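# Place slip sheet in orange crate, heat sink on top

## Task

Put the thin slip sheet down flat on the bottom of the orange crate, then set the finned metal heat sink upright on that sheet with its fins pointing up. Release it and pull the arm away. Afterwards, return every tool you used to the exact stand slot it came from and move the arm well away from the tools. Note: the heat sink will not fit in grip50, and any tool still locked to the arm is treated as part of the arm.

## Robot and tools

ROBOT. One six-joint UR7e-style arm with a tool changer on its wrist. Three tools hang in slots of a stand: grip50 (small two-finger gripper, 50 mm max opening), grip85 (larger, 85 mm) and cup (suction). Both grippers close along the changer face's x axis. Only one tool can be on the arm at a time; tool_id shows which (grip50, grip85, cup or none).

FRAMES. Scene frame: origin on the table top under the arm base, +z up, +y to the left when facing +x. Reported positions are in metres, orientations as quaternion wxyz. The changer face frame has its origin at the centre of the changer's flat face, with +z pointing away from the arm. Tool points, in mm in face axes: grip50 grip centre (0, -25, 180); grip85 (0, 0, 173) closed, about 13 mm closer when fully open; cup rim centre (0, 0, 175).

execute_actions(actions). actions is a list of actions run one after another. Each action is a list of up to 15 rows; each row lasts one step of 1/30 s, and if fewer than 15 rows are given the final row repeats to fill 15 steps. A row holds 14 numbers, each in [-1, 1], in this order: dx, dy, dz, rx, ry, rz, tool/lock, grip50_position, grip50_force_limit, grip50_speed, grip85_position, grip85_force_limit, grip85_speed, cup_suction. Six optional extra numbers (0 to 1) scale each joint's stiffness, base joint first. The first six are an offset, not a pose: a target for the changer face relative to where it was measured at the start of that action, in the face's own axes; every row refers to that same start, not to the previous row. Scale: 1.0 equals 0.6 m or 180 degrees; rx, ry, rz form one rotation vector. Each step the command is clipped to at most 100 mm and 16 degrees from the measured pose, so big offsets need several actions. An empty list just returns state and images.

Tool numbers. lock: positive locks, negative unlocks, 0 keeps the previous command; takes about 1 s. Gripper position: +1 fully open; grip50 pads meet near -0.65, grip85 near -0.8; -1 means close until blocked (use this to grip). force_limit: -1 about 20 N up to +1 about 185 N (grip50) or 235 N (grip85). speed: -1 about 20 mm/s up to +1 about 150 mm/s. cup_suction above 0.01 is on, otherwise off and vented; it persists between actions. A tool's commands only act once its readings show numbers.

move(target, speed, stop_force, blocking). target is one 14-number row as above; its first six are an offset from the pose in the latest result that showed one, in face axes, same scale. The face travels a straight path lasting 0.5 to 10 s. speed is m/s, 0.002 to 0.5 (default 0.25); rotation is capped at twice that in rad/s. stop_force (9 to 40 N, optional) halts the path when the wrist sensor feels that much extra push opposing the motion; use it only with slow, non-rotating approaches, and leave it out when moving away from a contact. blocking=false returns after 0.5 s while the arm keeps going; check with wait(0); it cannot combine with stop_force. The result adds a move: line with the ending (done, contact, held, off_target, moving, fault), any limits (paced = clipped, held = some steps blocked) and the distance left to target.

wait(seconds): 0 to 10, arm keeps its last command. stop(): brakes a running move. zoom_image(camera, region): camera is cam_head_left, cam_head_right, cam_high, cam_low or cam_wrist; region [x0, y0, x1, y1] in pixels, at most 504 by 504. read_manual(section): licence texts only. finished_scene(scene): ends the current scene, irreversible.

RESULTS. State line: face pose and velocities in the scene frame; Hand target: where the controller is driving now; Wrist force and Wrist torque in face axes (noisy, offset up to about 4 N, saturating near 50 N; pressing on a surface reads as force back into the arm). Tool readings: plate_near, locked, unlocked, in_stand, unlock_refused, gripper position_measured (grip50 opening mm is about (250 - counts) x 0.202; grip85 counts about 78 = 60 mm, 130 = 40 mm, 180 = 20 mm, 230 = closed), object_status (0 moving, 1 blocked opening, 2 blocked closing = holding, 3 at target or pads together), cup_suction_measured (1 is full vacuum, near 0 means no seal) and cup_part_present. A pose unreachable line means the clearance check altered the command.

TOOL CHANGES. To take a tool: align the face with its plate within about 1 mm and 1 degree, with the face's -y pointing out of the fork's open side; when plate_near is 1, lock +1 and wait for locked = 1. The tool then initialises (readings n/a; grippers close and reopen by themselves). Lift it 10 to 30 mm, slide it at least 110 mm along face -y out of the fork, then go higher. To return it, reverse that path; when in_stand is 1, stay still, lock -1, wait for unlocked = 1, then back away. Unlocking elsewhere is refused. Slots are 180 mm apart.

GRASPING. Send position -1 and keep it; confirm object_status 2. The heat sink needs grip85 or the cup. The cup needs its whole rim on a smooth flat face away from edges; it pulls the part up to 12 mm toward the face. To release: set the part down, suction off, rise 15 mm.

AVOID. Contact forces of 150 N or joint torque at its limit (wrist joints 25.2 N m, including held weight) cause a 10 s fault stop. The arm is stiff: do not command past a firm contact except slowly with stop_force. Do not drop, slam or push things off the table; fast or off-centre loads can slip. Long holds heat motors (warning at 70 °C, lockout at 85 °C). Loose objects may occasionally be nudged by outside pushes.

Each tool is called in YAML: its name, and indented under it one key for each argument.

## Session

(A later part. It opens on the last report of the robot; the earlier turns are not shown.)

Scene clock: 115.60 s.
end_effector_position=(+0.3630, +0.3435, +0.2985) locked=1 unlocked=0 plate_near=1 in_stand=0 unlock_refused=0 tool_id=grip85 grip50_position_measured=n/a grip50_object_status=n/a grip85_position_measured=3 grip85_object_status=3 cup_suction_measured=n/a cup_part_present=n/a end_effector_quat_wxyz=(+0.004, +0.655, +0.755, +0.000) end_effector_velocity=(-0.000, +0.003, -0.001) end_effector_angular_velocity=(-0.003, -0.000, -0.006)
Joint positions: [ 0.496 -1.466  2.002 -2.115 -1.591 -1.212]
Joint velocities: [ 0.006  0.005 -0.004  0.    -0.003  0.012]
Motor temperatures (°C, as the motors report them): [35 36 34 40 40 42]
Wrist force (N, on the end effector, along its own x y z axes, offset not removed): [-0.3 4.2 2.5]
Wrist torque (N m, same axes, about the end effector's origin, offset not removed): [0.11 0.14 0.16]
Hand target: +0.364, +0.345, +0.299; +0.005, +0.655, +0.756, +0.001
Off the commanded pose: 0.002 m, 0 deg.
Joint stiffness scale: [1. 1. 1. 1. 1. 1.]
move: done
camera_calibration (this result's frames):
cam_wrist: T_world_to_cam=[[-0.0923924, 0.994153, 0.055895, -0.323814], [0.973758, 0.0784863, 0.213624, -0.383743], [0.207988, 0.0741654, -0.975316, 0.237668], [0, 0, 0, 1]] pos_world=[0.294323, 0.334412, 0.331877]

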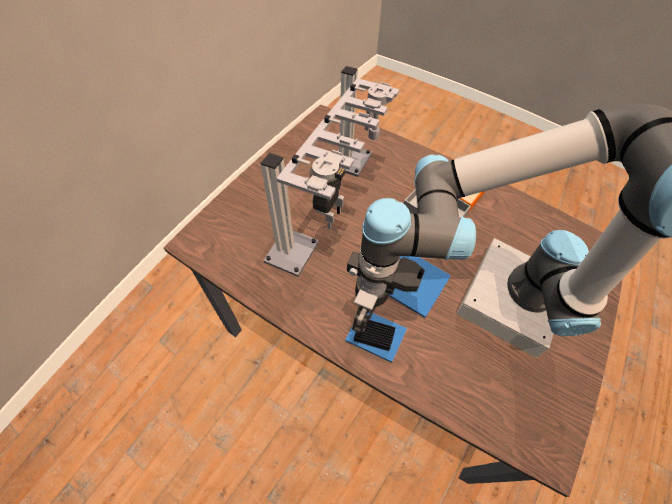

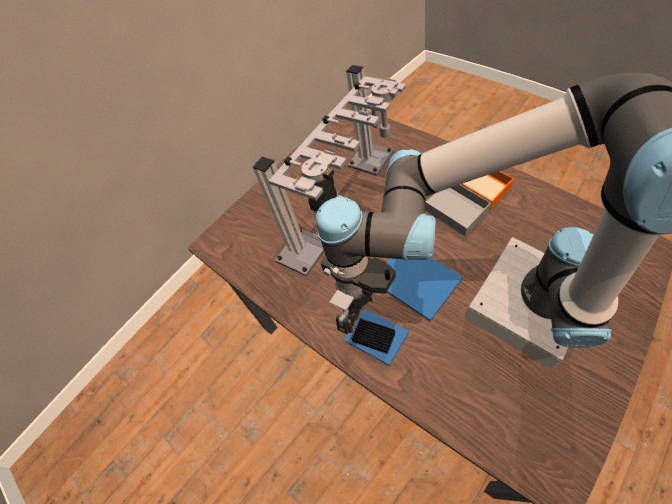

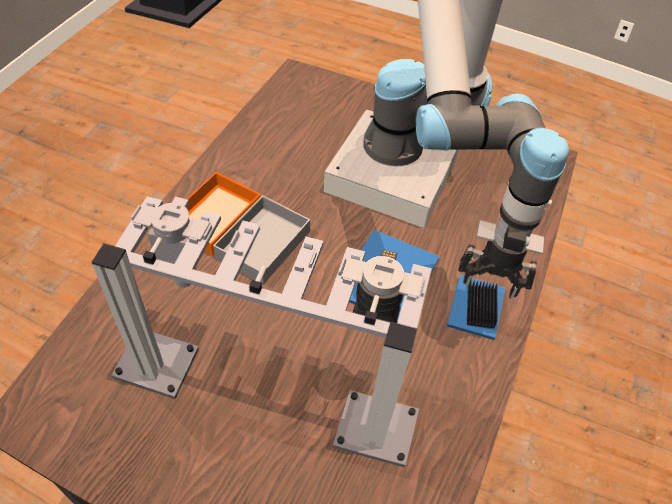

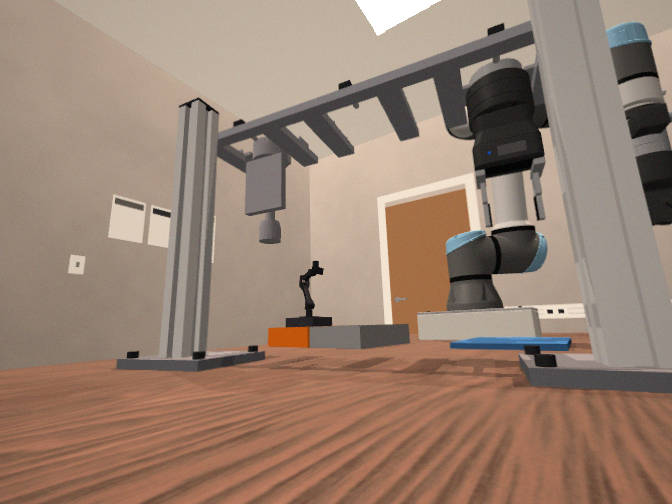

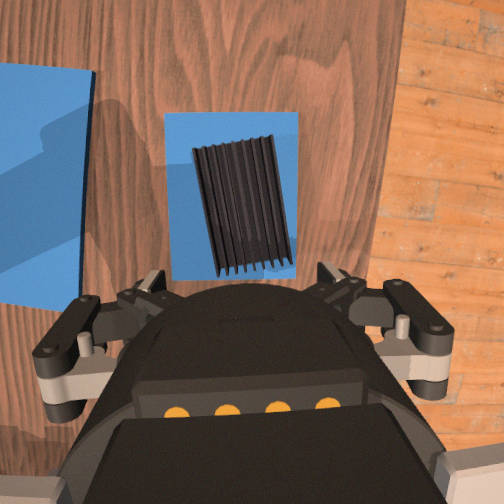

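move:
  target: [0.008,-0.056,0.125,0.0017,0.002,-0.042,0,1,0,0,1,0,0,0]
  speed: 0.12

move:
  target: [0,0,0.045,0,0,0,0,1,0,0,1,0,0,0]
  speed: 0.03
  stop_force: 10

zoom_image:
  camera: "cam_high"
  region: [430,230,550,350]

Scene clock: 120.23 s.
end_effector_position=(+0.3316, +0.3431, +0.2258) locked=1 unlocked=0 plate_near=1 in_stand=0 unlock_refused=0 tool_id=grip85 grip50_position_measured=n/a grip50_object_status=n/a grip85_position_measured=3 grip85_object_status=3 cup_suction_measured=n/a cup_part_present=n/a end_effector_quat_wxyz=(+0.001, +0.605, +0.796, +0.002) end_effector_velocity=(+0.002, +0.002, +0.001) end_effector_angular_velocity=(+0.008, -0.013, +0.007)
Joint positions: [ 0.524 -1.398  2.156 -2.336 -1.585 -1.312]
Joint velocities: [ 0.002  0.001  0.001 -0.018  0.    -0.005]
Motor temperatures (°C, as the motors report them): [35 36 34 40 40 42]
Wrist force (N, on the end effector, along its own x y z axes, offset not removed): [-0.9 3.1 1.7]
Wrist torque (N m, same axes, about the end effector's origin, offset not removed): [0.04 0.16 0.21]
Hand target: +0.330, +0.343, +0.223; -0.000, +0.604, +0.797, -0.000
Off the commanded pose: 0.003 m, 0 deg.
Joint stiffness scale: [1. 1. 1. 1. 1. 1.]
move: done
camera_calibration (this result's frames):
cam_wrist: T_world_to_cam=[[-0.219003, 0.973753, 0.0619926, -0.274638], [0.956263, 0.201575, 0.211965, -0.373643], [0.193905, 0.105702, -0.975309, 0.16723], [0, 0, 0, 1]] pos_world=[0.264727, 0.32507, 0.259325]

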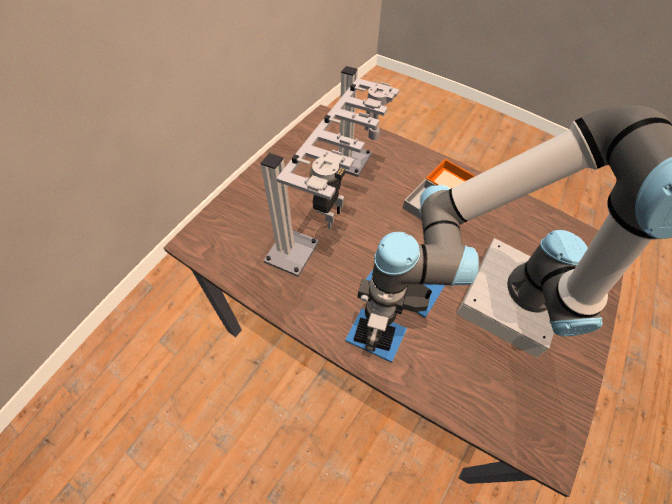

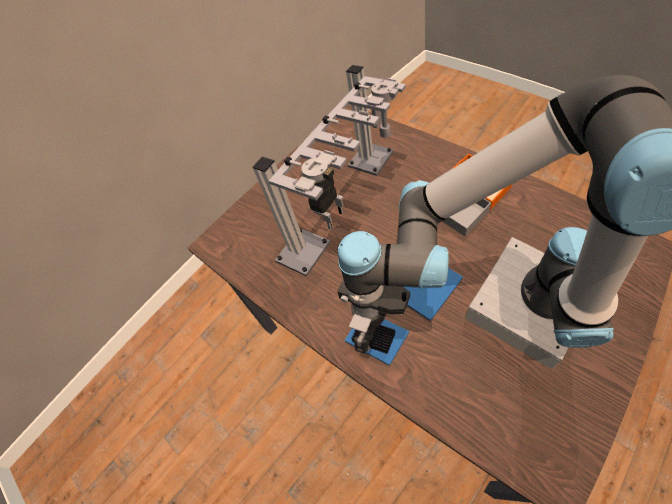

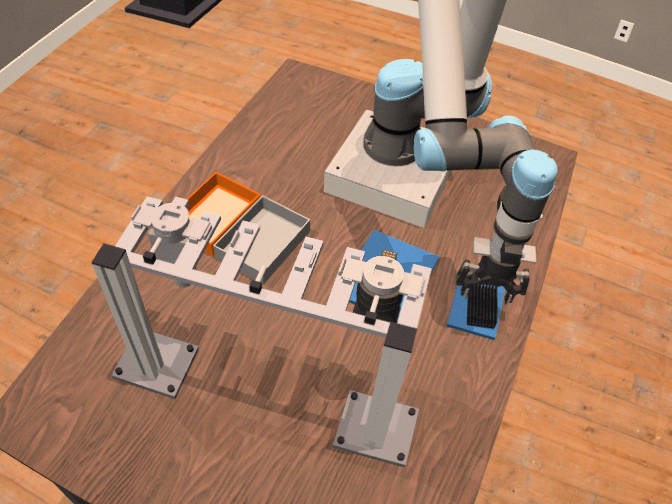

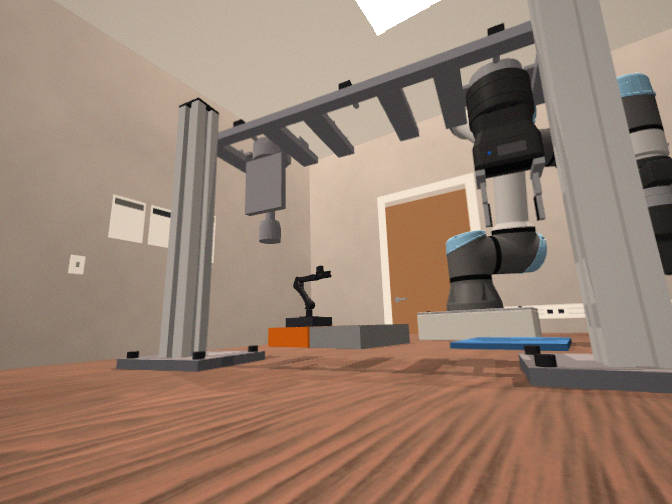

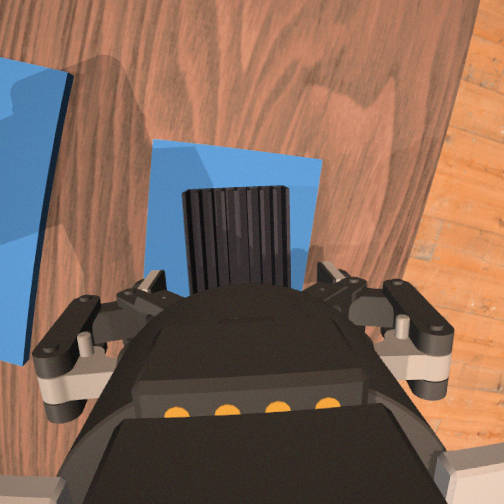

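Scene clock: 121.53 s.
end_effector_position=(+0.3326, +0.3441, +0.2011) locked=1 unlocked=0 plate_near=1 in_stand=0 unlock_refused=0 tool_id=grip85 grip50_position_measured=n/a grip50_object_status=n/a grip85_position_measured=3 grip85_object_status=3 cup_suction_measured=n/a cup_part_present=n/a end_effector_quat_wxyz=(+0.002, +0.605, +0.796, +0.004) end_effector_velocity=(+0.002, +0.001, +0.001) end_effector_angular_velocity=(+0.005, -0.009, -0.000)
Joint positions: [ 0.524 -1.346  2.179 -2.416 -1.585 -1.313]
Joint velocities: [-0.     0.001  0.    -0.012 -0.    -0.   ]
Motor temperatures (°C, as the motors report them): [35 36 34 40 40 42]
Wrist force (N, on the end effector, along its own x y z axes, offset not removed): [0.0 4.1 2.0]
Wrist torque (N m, same axes, about the end effector's origin, offset not removed): [0.04 0.15 0.25]
Hand target: +0.332, +0.343, +0.199; +0.001, +0.605, +0.796, +0.002
Off the commanded pose: 0.003 m, 0 deg.
Joint stiffness scale: [1. 1. 1. 1. 1. 1.]
move: done
camera_calibration (this result's frames):
cam_wrist: T_world_to_cam=[[-0.219414, 0.973579, 0.0632583, -0.273922], [0.955462, 0.20131, 0.215791, -0.370006], [0.197355, 0.107789, -0.974388, 0.140771], [0, 0, 0, 1]] pos_world=[0.265643, 0.325998, 0.234337]

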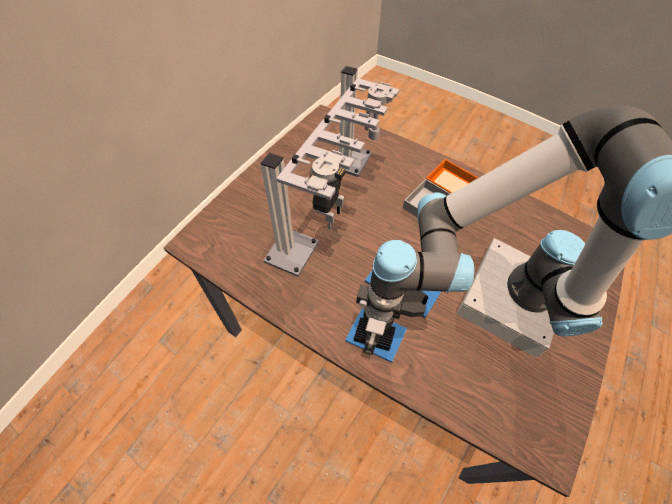

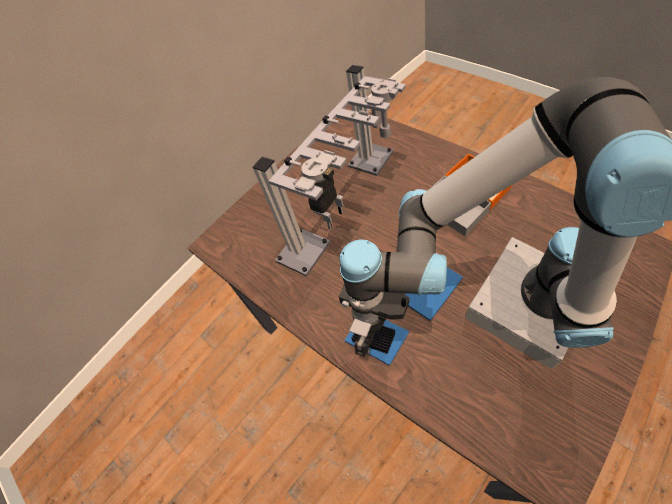

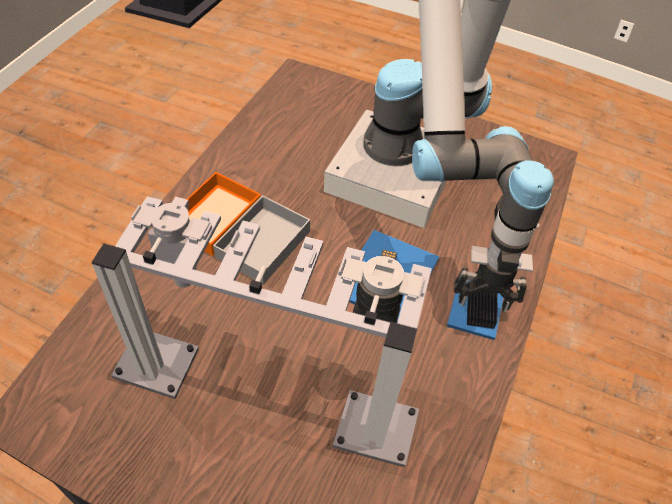

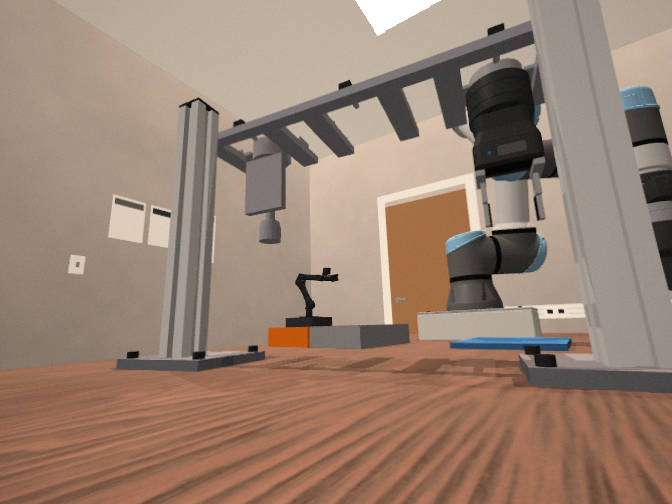

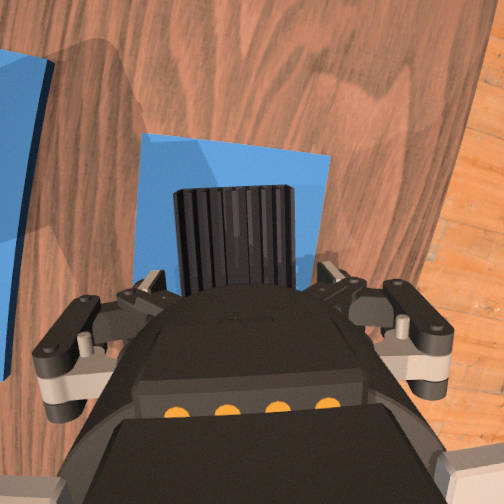

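Region (430, 230, 550, 350) of cam_high's 672x504 image, scaled by 4.200, with more detail than that image has.

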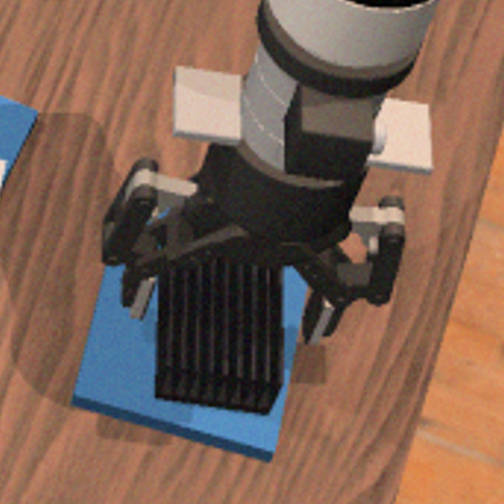

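move:
  target: [-0.002,-0.01,0.011,0.003,0,0,0,1,0,0,1,0,0,0]
  speed: 0.03

move:
  target: [0,0,0,0,0,0,0,1,0,0,-1,-0.3,-0.5,0]

move:
  target: [0,0,-0.13,0,0,0,0,1,0,0,-1,-0.3,-0.5,0]
  speed: 0.12

Scene clock: 129.57 s.
end_effector_position=(+0.3286, +0.3422, +0.1968) locked=1 unlocked=0 plate_near=1 in_stand=0 unlock_refused=0 tool_id=grip85 grip50_position_measured=n/a grip50_object_status=n/a grip85_position_measured=3 grip85_object_status=3 cup_suction_measured=n/a cup_part_present=n/a end_effector_quat_wxyz=(+0.000, +0.605, +0.796, +0.002) end_effector_velocity=(-0.000, +0.000, -0.000) end_effector_angular_velocity=(+0.002, -0.001, +0.000)
Joint positions: [ 0.524 -1.344  2.192 -2.426 -1.583 -1.313]
Joint velocities: [ 0.    -0.     0.002 -0.003  0.002 -0.   ]
Motor temperatures (°C, as the motors report them): [35 36 34 40 40 42]
Wrist force (N, on the end effector, along its own x y z axes, offset not removed): [-0.4 5.0 2.9]
Wrist torque (N m, same axes, about the end effector's origin, offset not removed): [0.07 0.09 0.17]
Hand target: +0.327, +0.341, +0.194; -0.001, +0.605, +0.796, -0.000
Off the commanded pose: 0.003 m, 0 deg.
Joint stiffness scale: [1. 1. 1. 1. 1. 1.]
move: done
camera_calibration (this result's frames):
cam_wrist: T_world_to_cam=[[-0.219207, 0.973607, 0.0635457, -0.272736], [0.956378, 0.201525, 0.211493, -0.364365], [0.193105, 0.107135, -0.975312, 0.139321], [0, 0, 0, 1]] pos_world=[0.261781, 0.32404, 0.230273]

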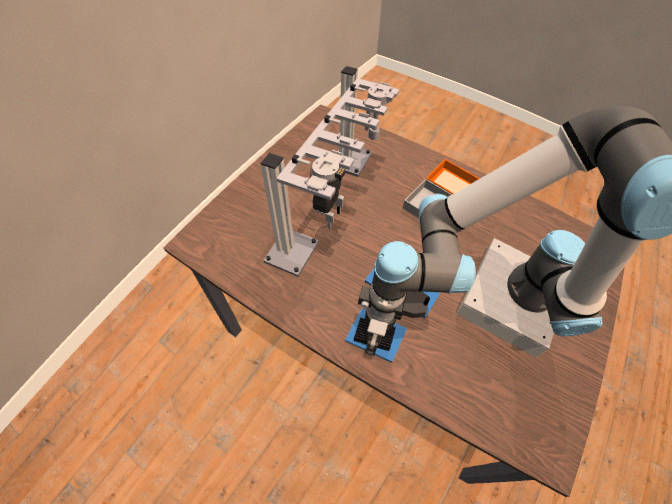

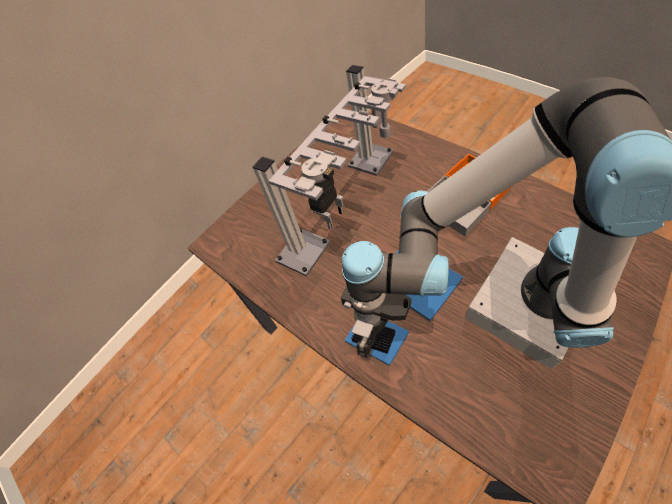

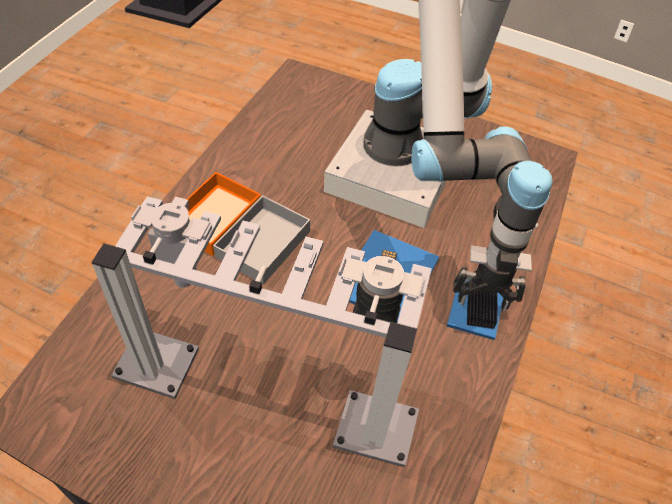

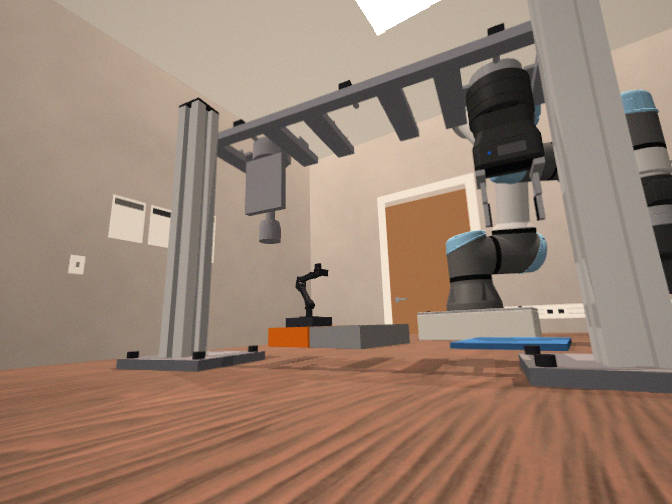

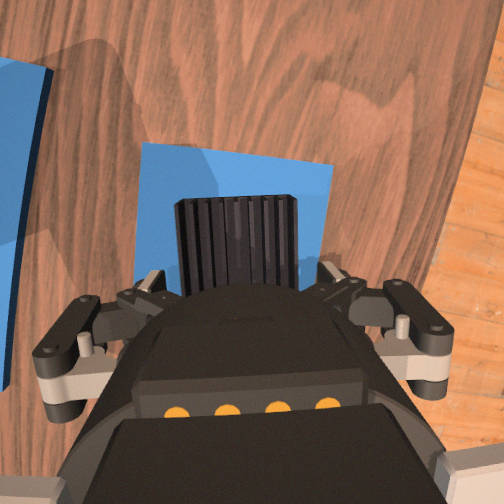

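Scene clock: 130.43 s.
end_effector_position=(+0.3286, +0.3422, +0.1970) locked=1 unlocked=0 plate_near=1 in_stand=0 unlock_refused=0 tool_id=grip85 grip50_position_measured=n/a grip50_object_status=n/a grip85_position_measured=80 grip85_object_status=2 cup_suction_measured=n/a cup_part_present=n/a end_effector_quat_wxyz=(+0.000, +0.605, +0.796, +0.002) end_effector_velocity=(-0.000, +0.001, +0.000) end_effector_angular_velocity=(+0.001, +0.000, +0.000)
Joint positions: [ 0.524 -1.345  2.192 -2.427 -1.583 -1.313]
Joint velocities: [ 0.001 -0.    -0.    -0.     0.001  0.001]
Motor temperatures (°C, as the motors report them): [35 36 34 40 40 42]
Wrist force (N, on the end effector, along its own x y z axes, offset not removed): [-0.1 4.1 2.2]
Wrist torque (N m, same axes, about the end effector's origin, offset not removed): [0.05 0.04 0.24]
Hand target: +0.329, +0.342, +0.197; +0.000, +0.605, +0.796, +0.002
Off the commanded pose: 0.000 m, 0 deg.
Joint stiffness scale: [1. 1. 1. 1. 1. 1.]
move: done
camera_calibration (this result's frames):
cam_wrist: T_world_to_cam=[[-0.219236, 0.973588, 0.0637345, -0.272781], [0.956253, 0.201446, 0.21213, -0.364518], [0.193688, 0.107453, -0.975161, 0.139216], [0, 0, 0, 1]] pos_world=[0.261803, 0.324047, 0.230469]

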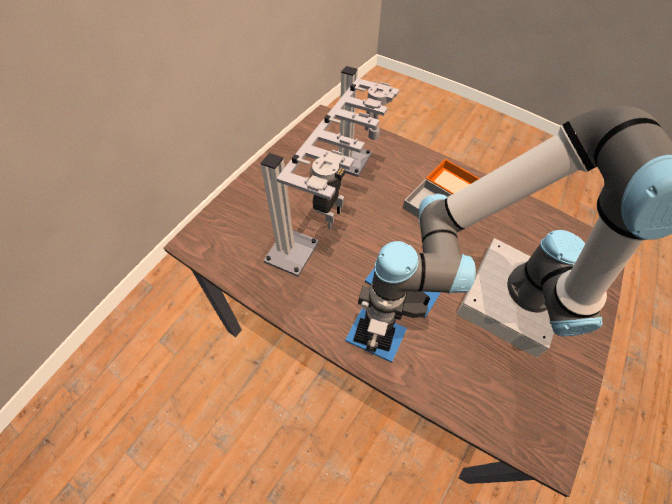

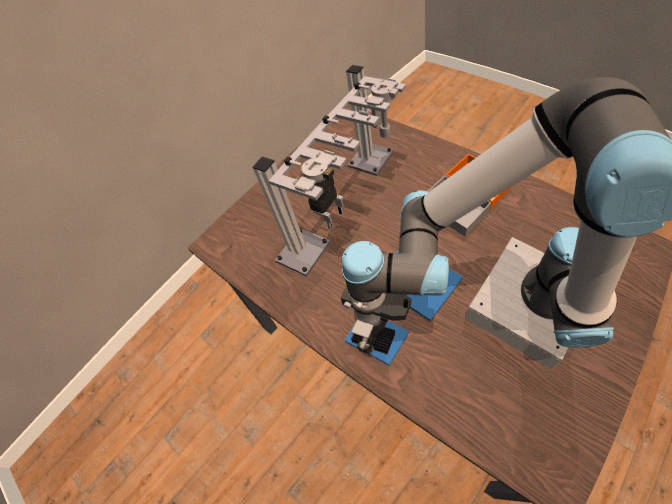

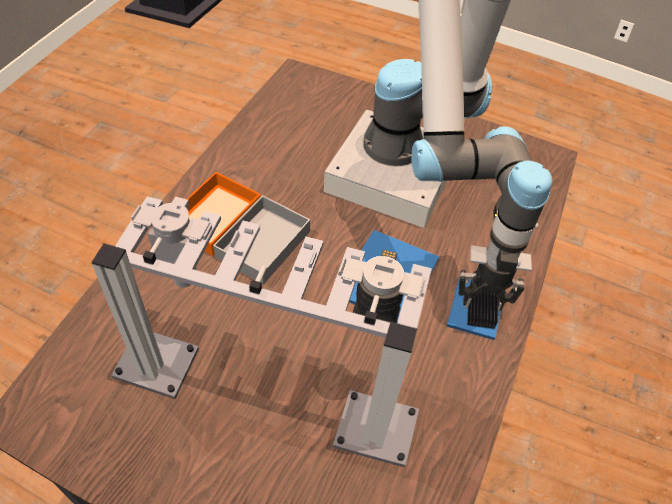

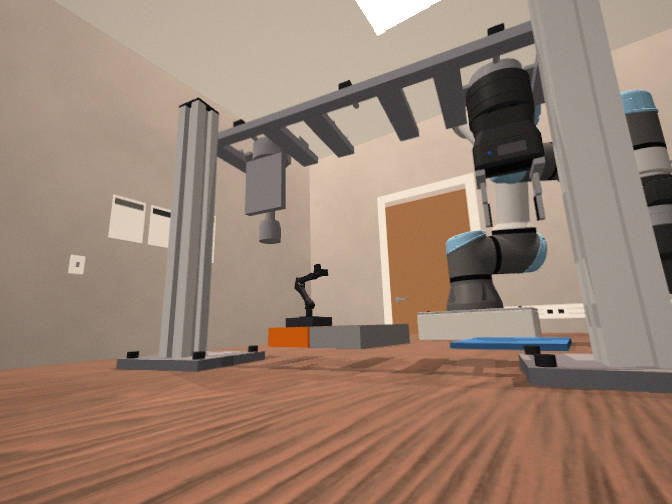

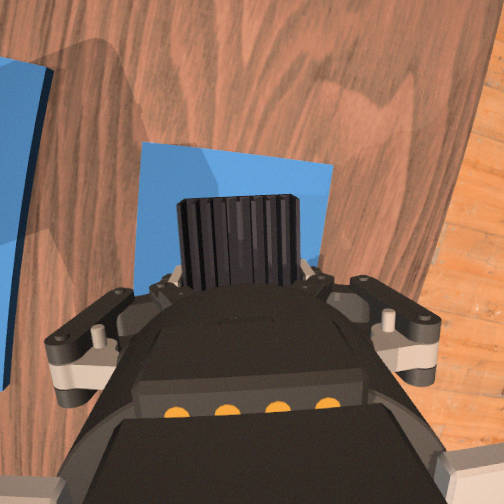

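Scene clock: 131.60 s.
end_effector_position=(+0.3276, +0.3407, +0.2718) locked=1 unlocked=0 plate_near=1 in_stand=0 unlock_refused=0 tool_id=grip85 grip50_position_measured=n/a grip50_object_status=n/a grip85_position_measured=80 grip85_object_status=2 cup_suction_measured=n/a cup_part_present=n/a end_effector_quat_wxyz=(-0.001, +0.606, +0.796, -0.000) end_effector_velocity=(-0.002, -0.002, -0.001) end_effector_angular_velocity=(-0.010, +0.017, -0.000)
Joint positions: [ 0.525 -1.489  2.11  -2.195 -1.583 -1.311]
Joint velocities: [-0.001  0.    -0.002  0.022 -0.001 -0.   ]
Motor temperatures (°C, as the motors report them): [35 36 34 40 40 42]
Wrist force (N, on the end effector, along its own x y z axes, offset not removed): [-0.2 3.9 3.8]
Wrist torque (N m, same axes, about the end effector's origin, offset not removed): [0.10 0.11 0.26]
Hand target: +0.328, +0.342, +0.275; +0.000, +0.605, +0.796, +0.002
Off the commanded pose: 0.004 m, 0 deg.
Joint stiffness scale: [1. 1. 1. 1. 1. 1.]
move: off_target
camera_calibration (this result's frames):
cam_wrist: T_world_to_cam=[[-0.218028, 0.973962, 0.062147, -0.276396], [0.957397, 0.201095, 0.207249, -0.377989], [0.189355, 0.104685, -0.976312, 0.215181], [0, 0, 0, 1]] pos_world=[0.260878, 0.322685, 0.305599]

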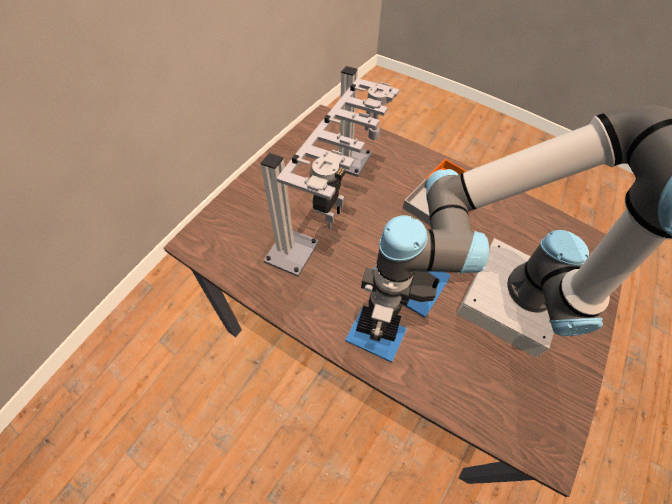

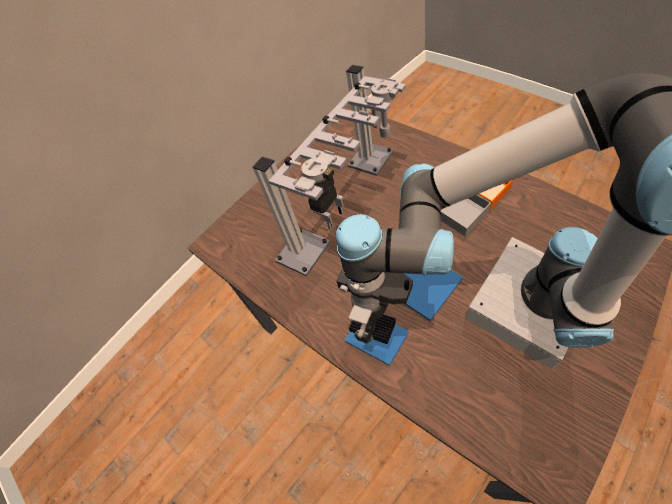

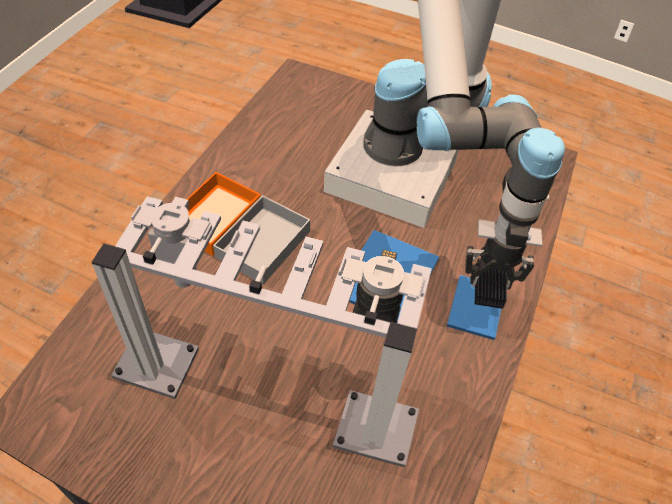

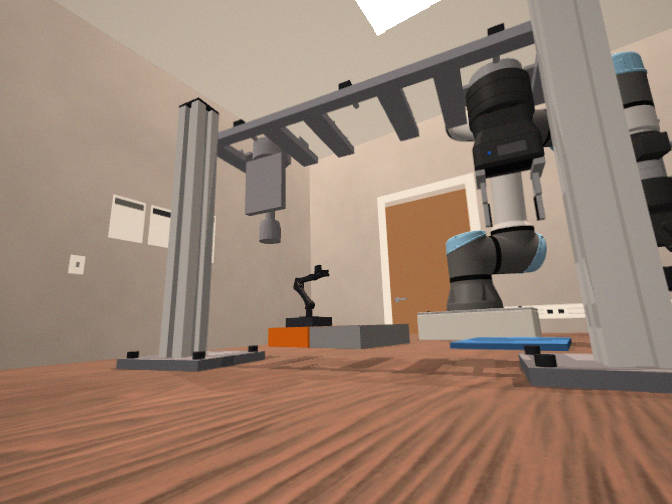

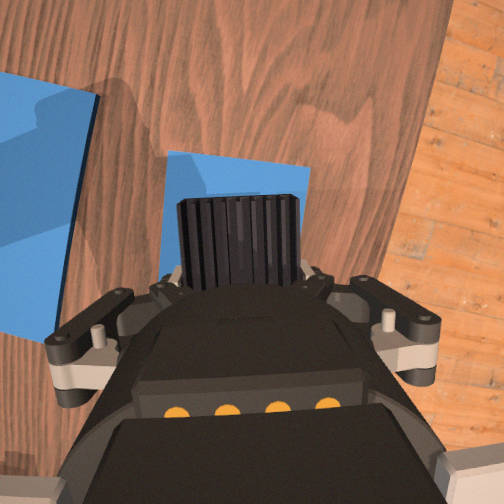

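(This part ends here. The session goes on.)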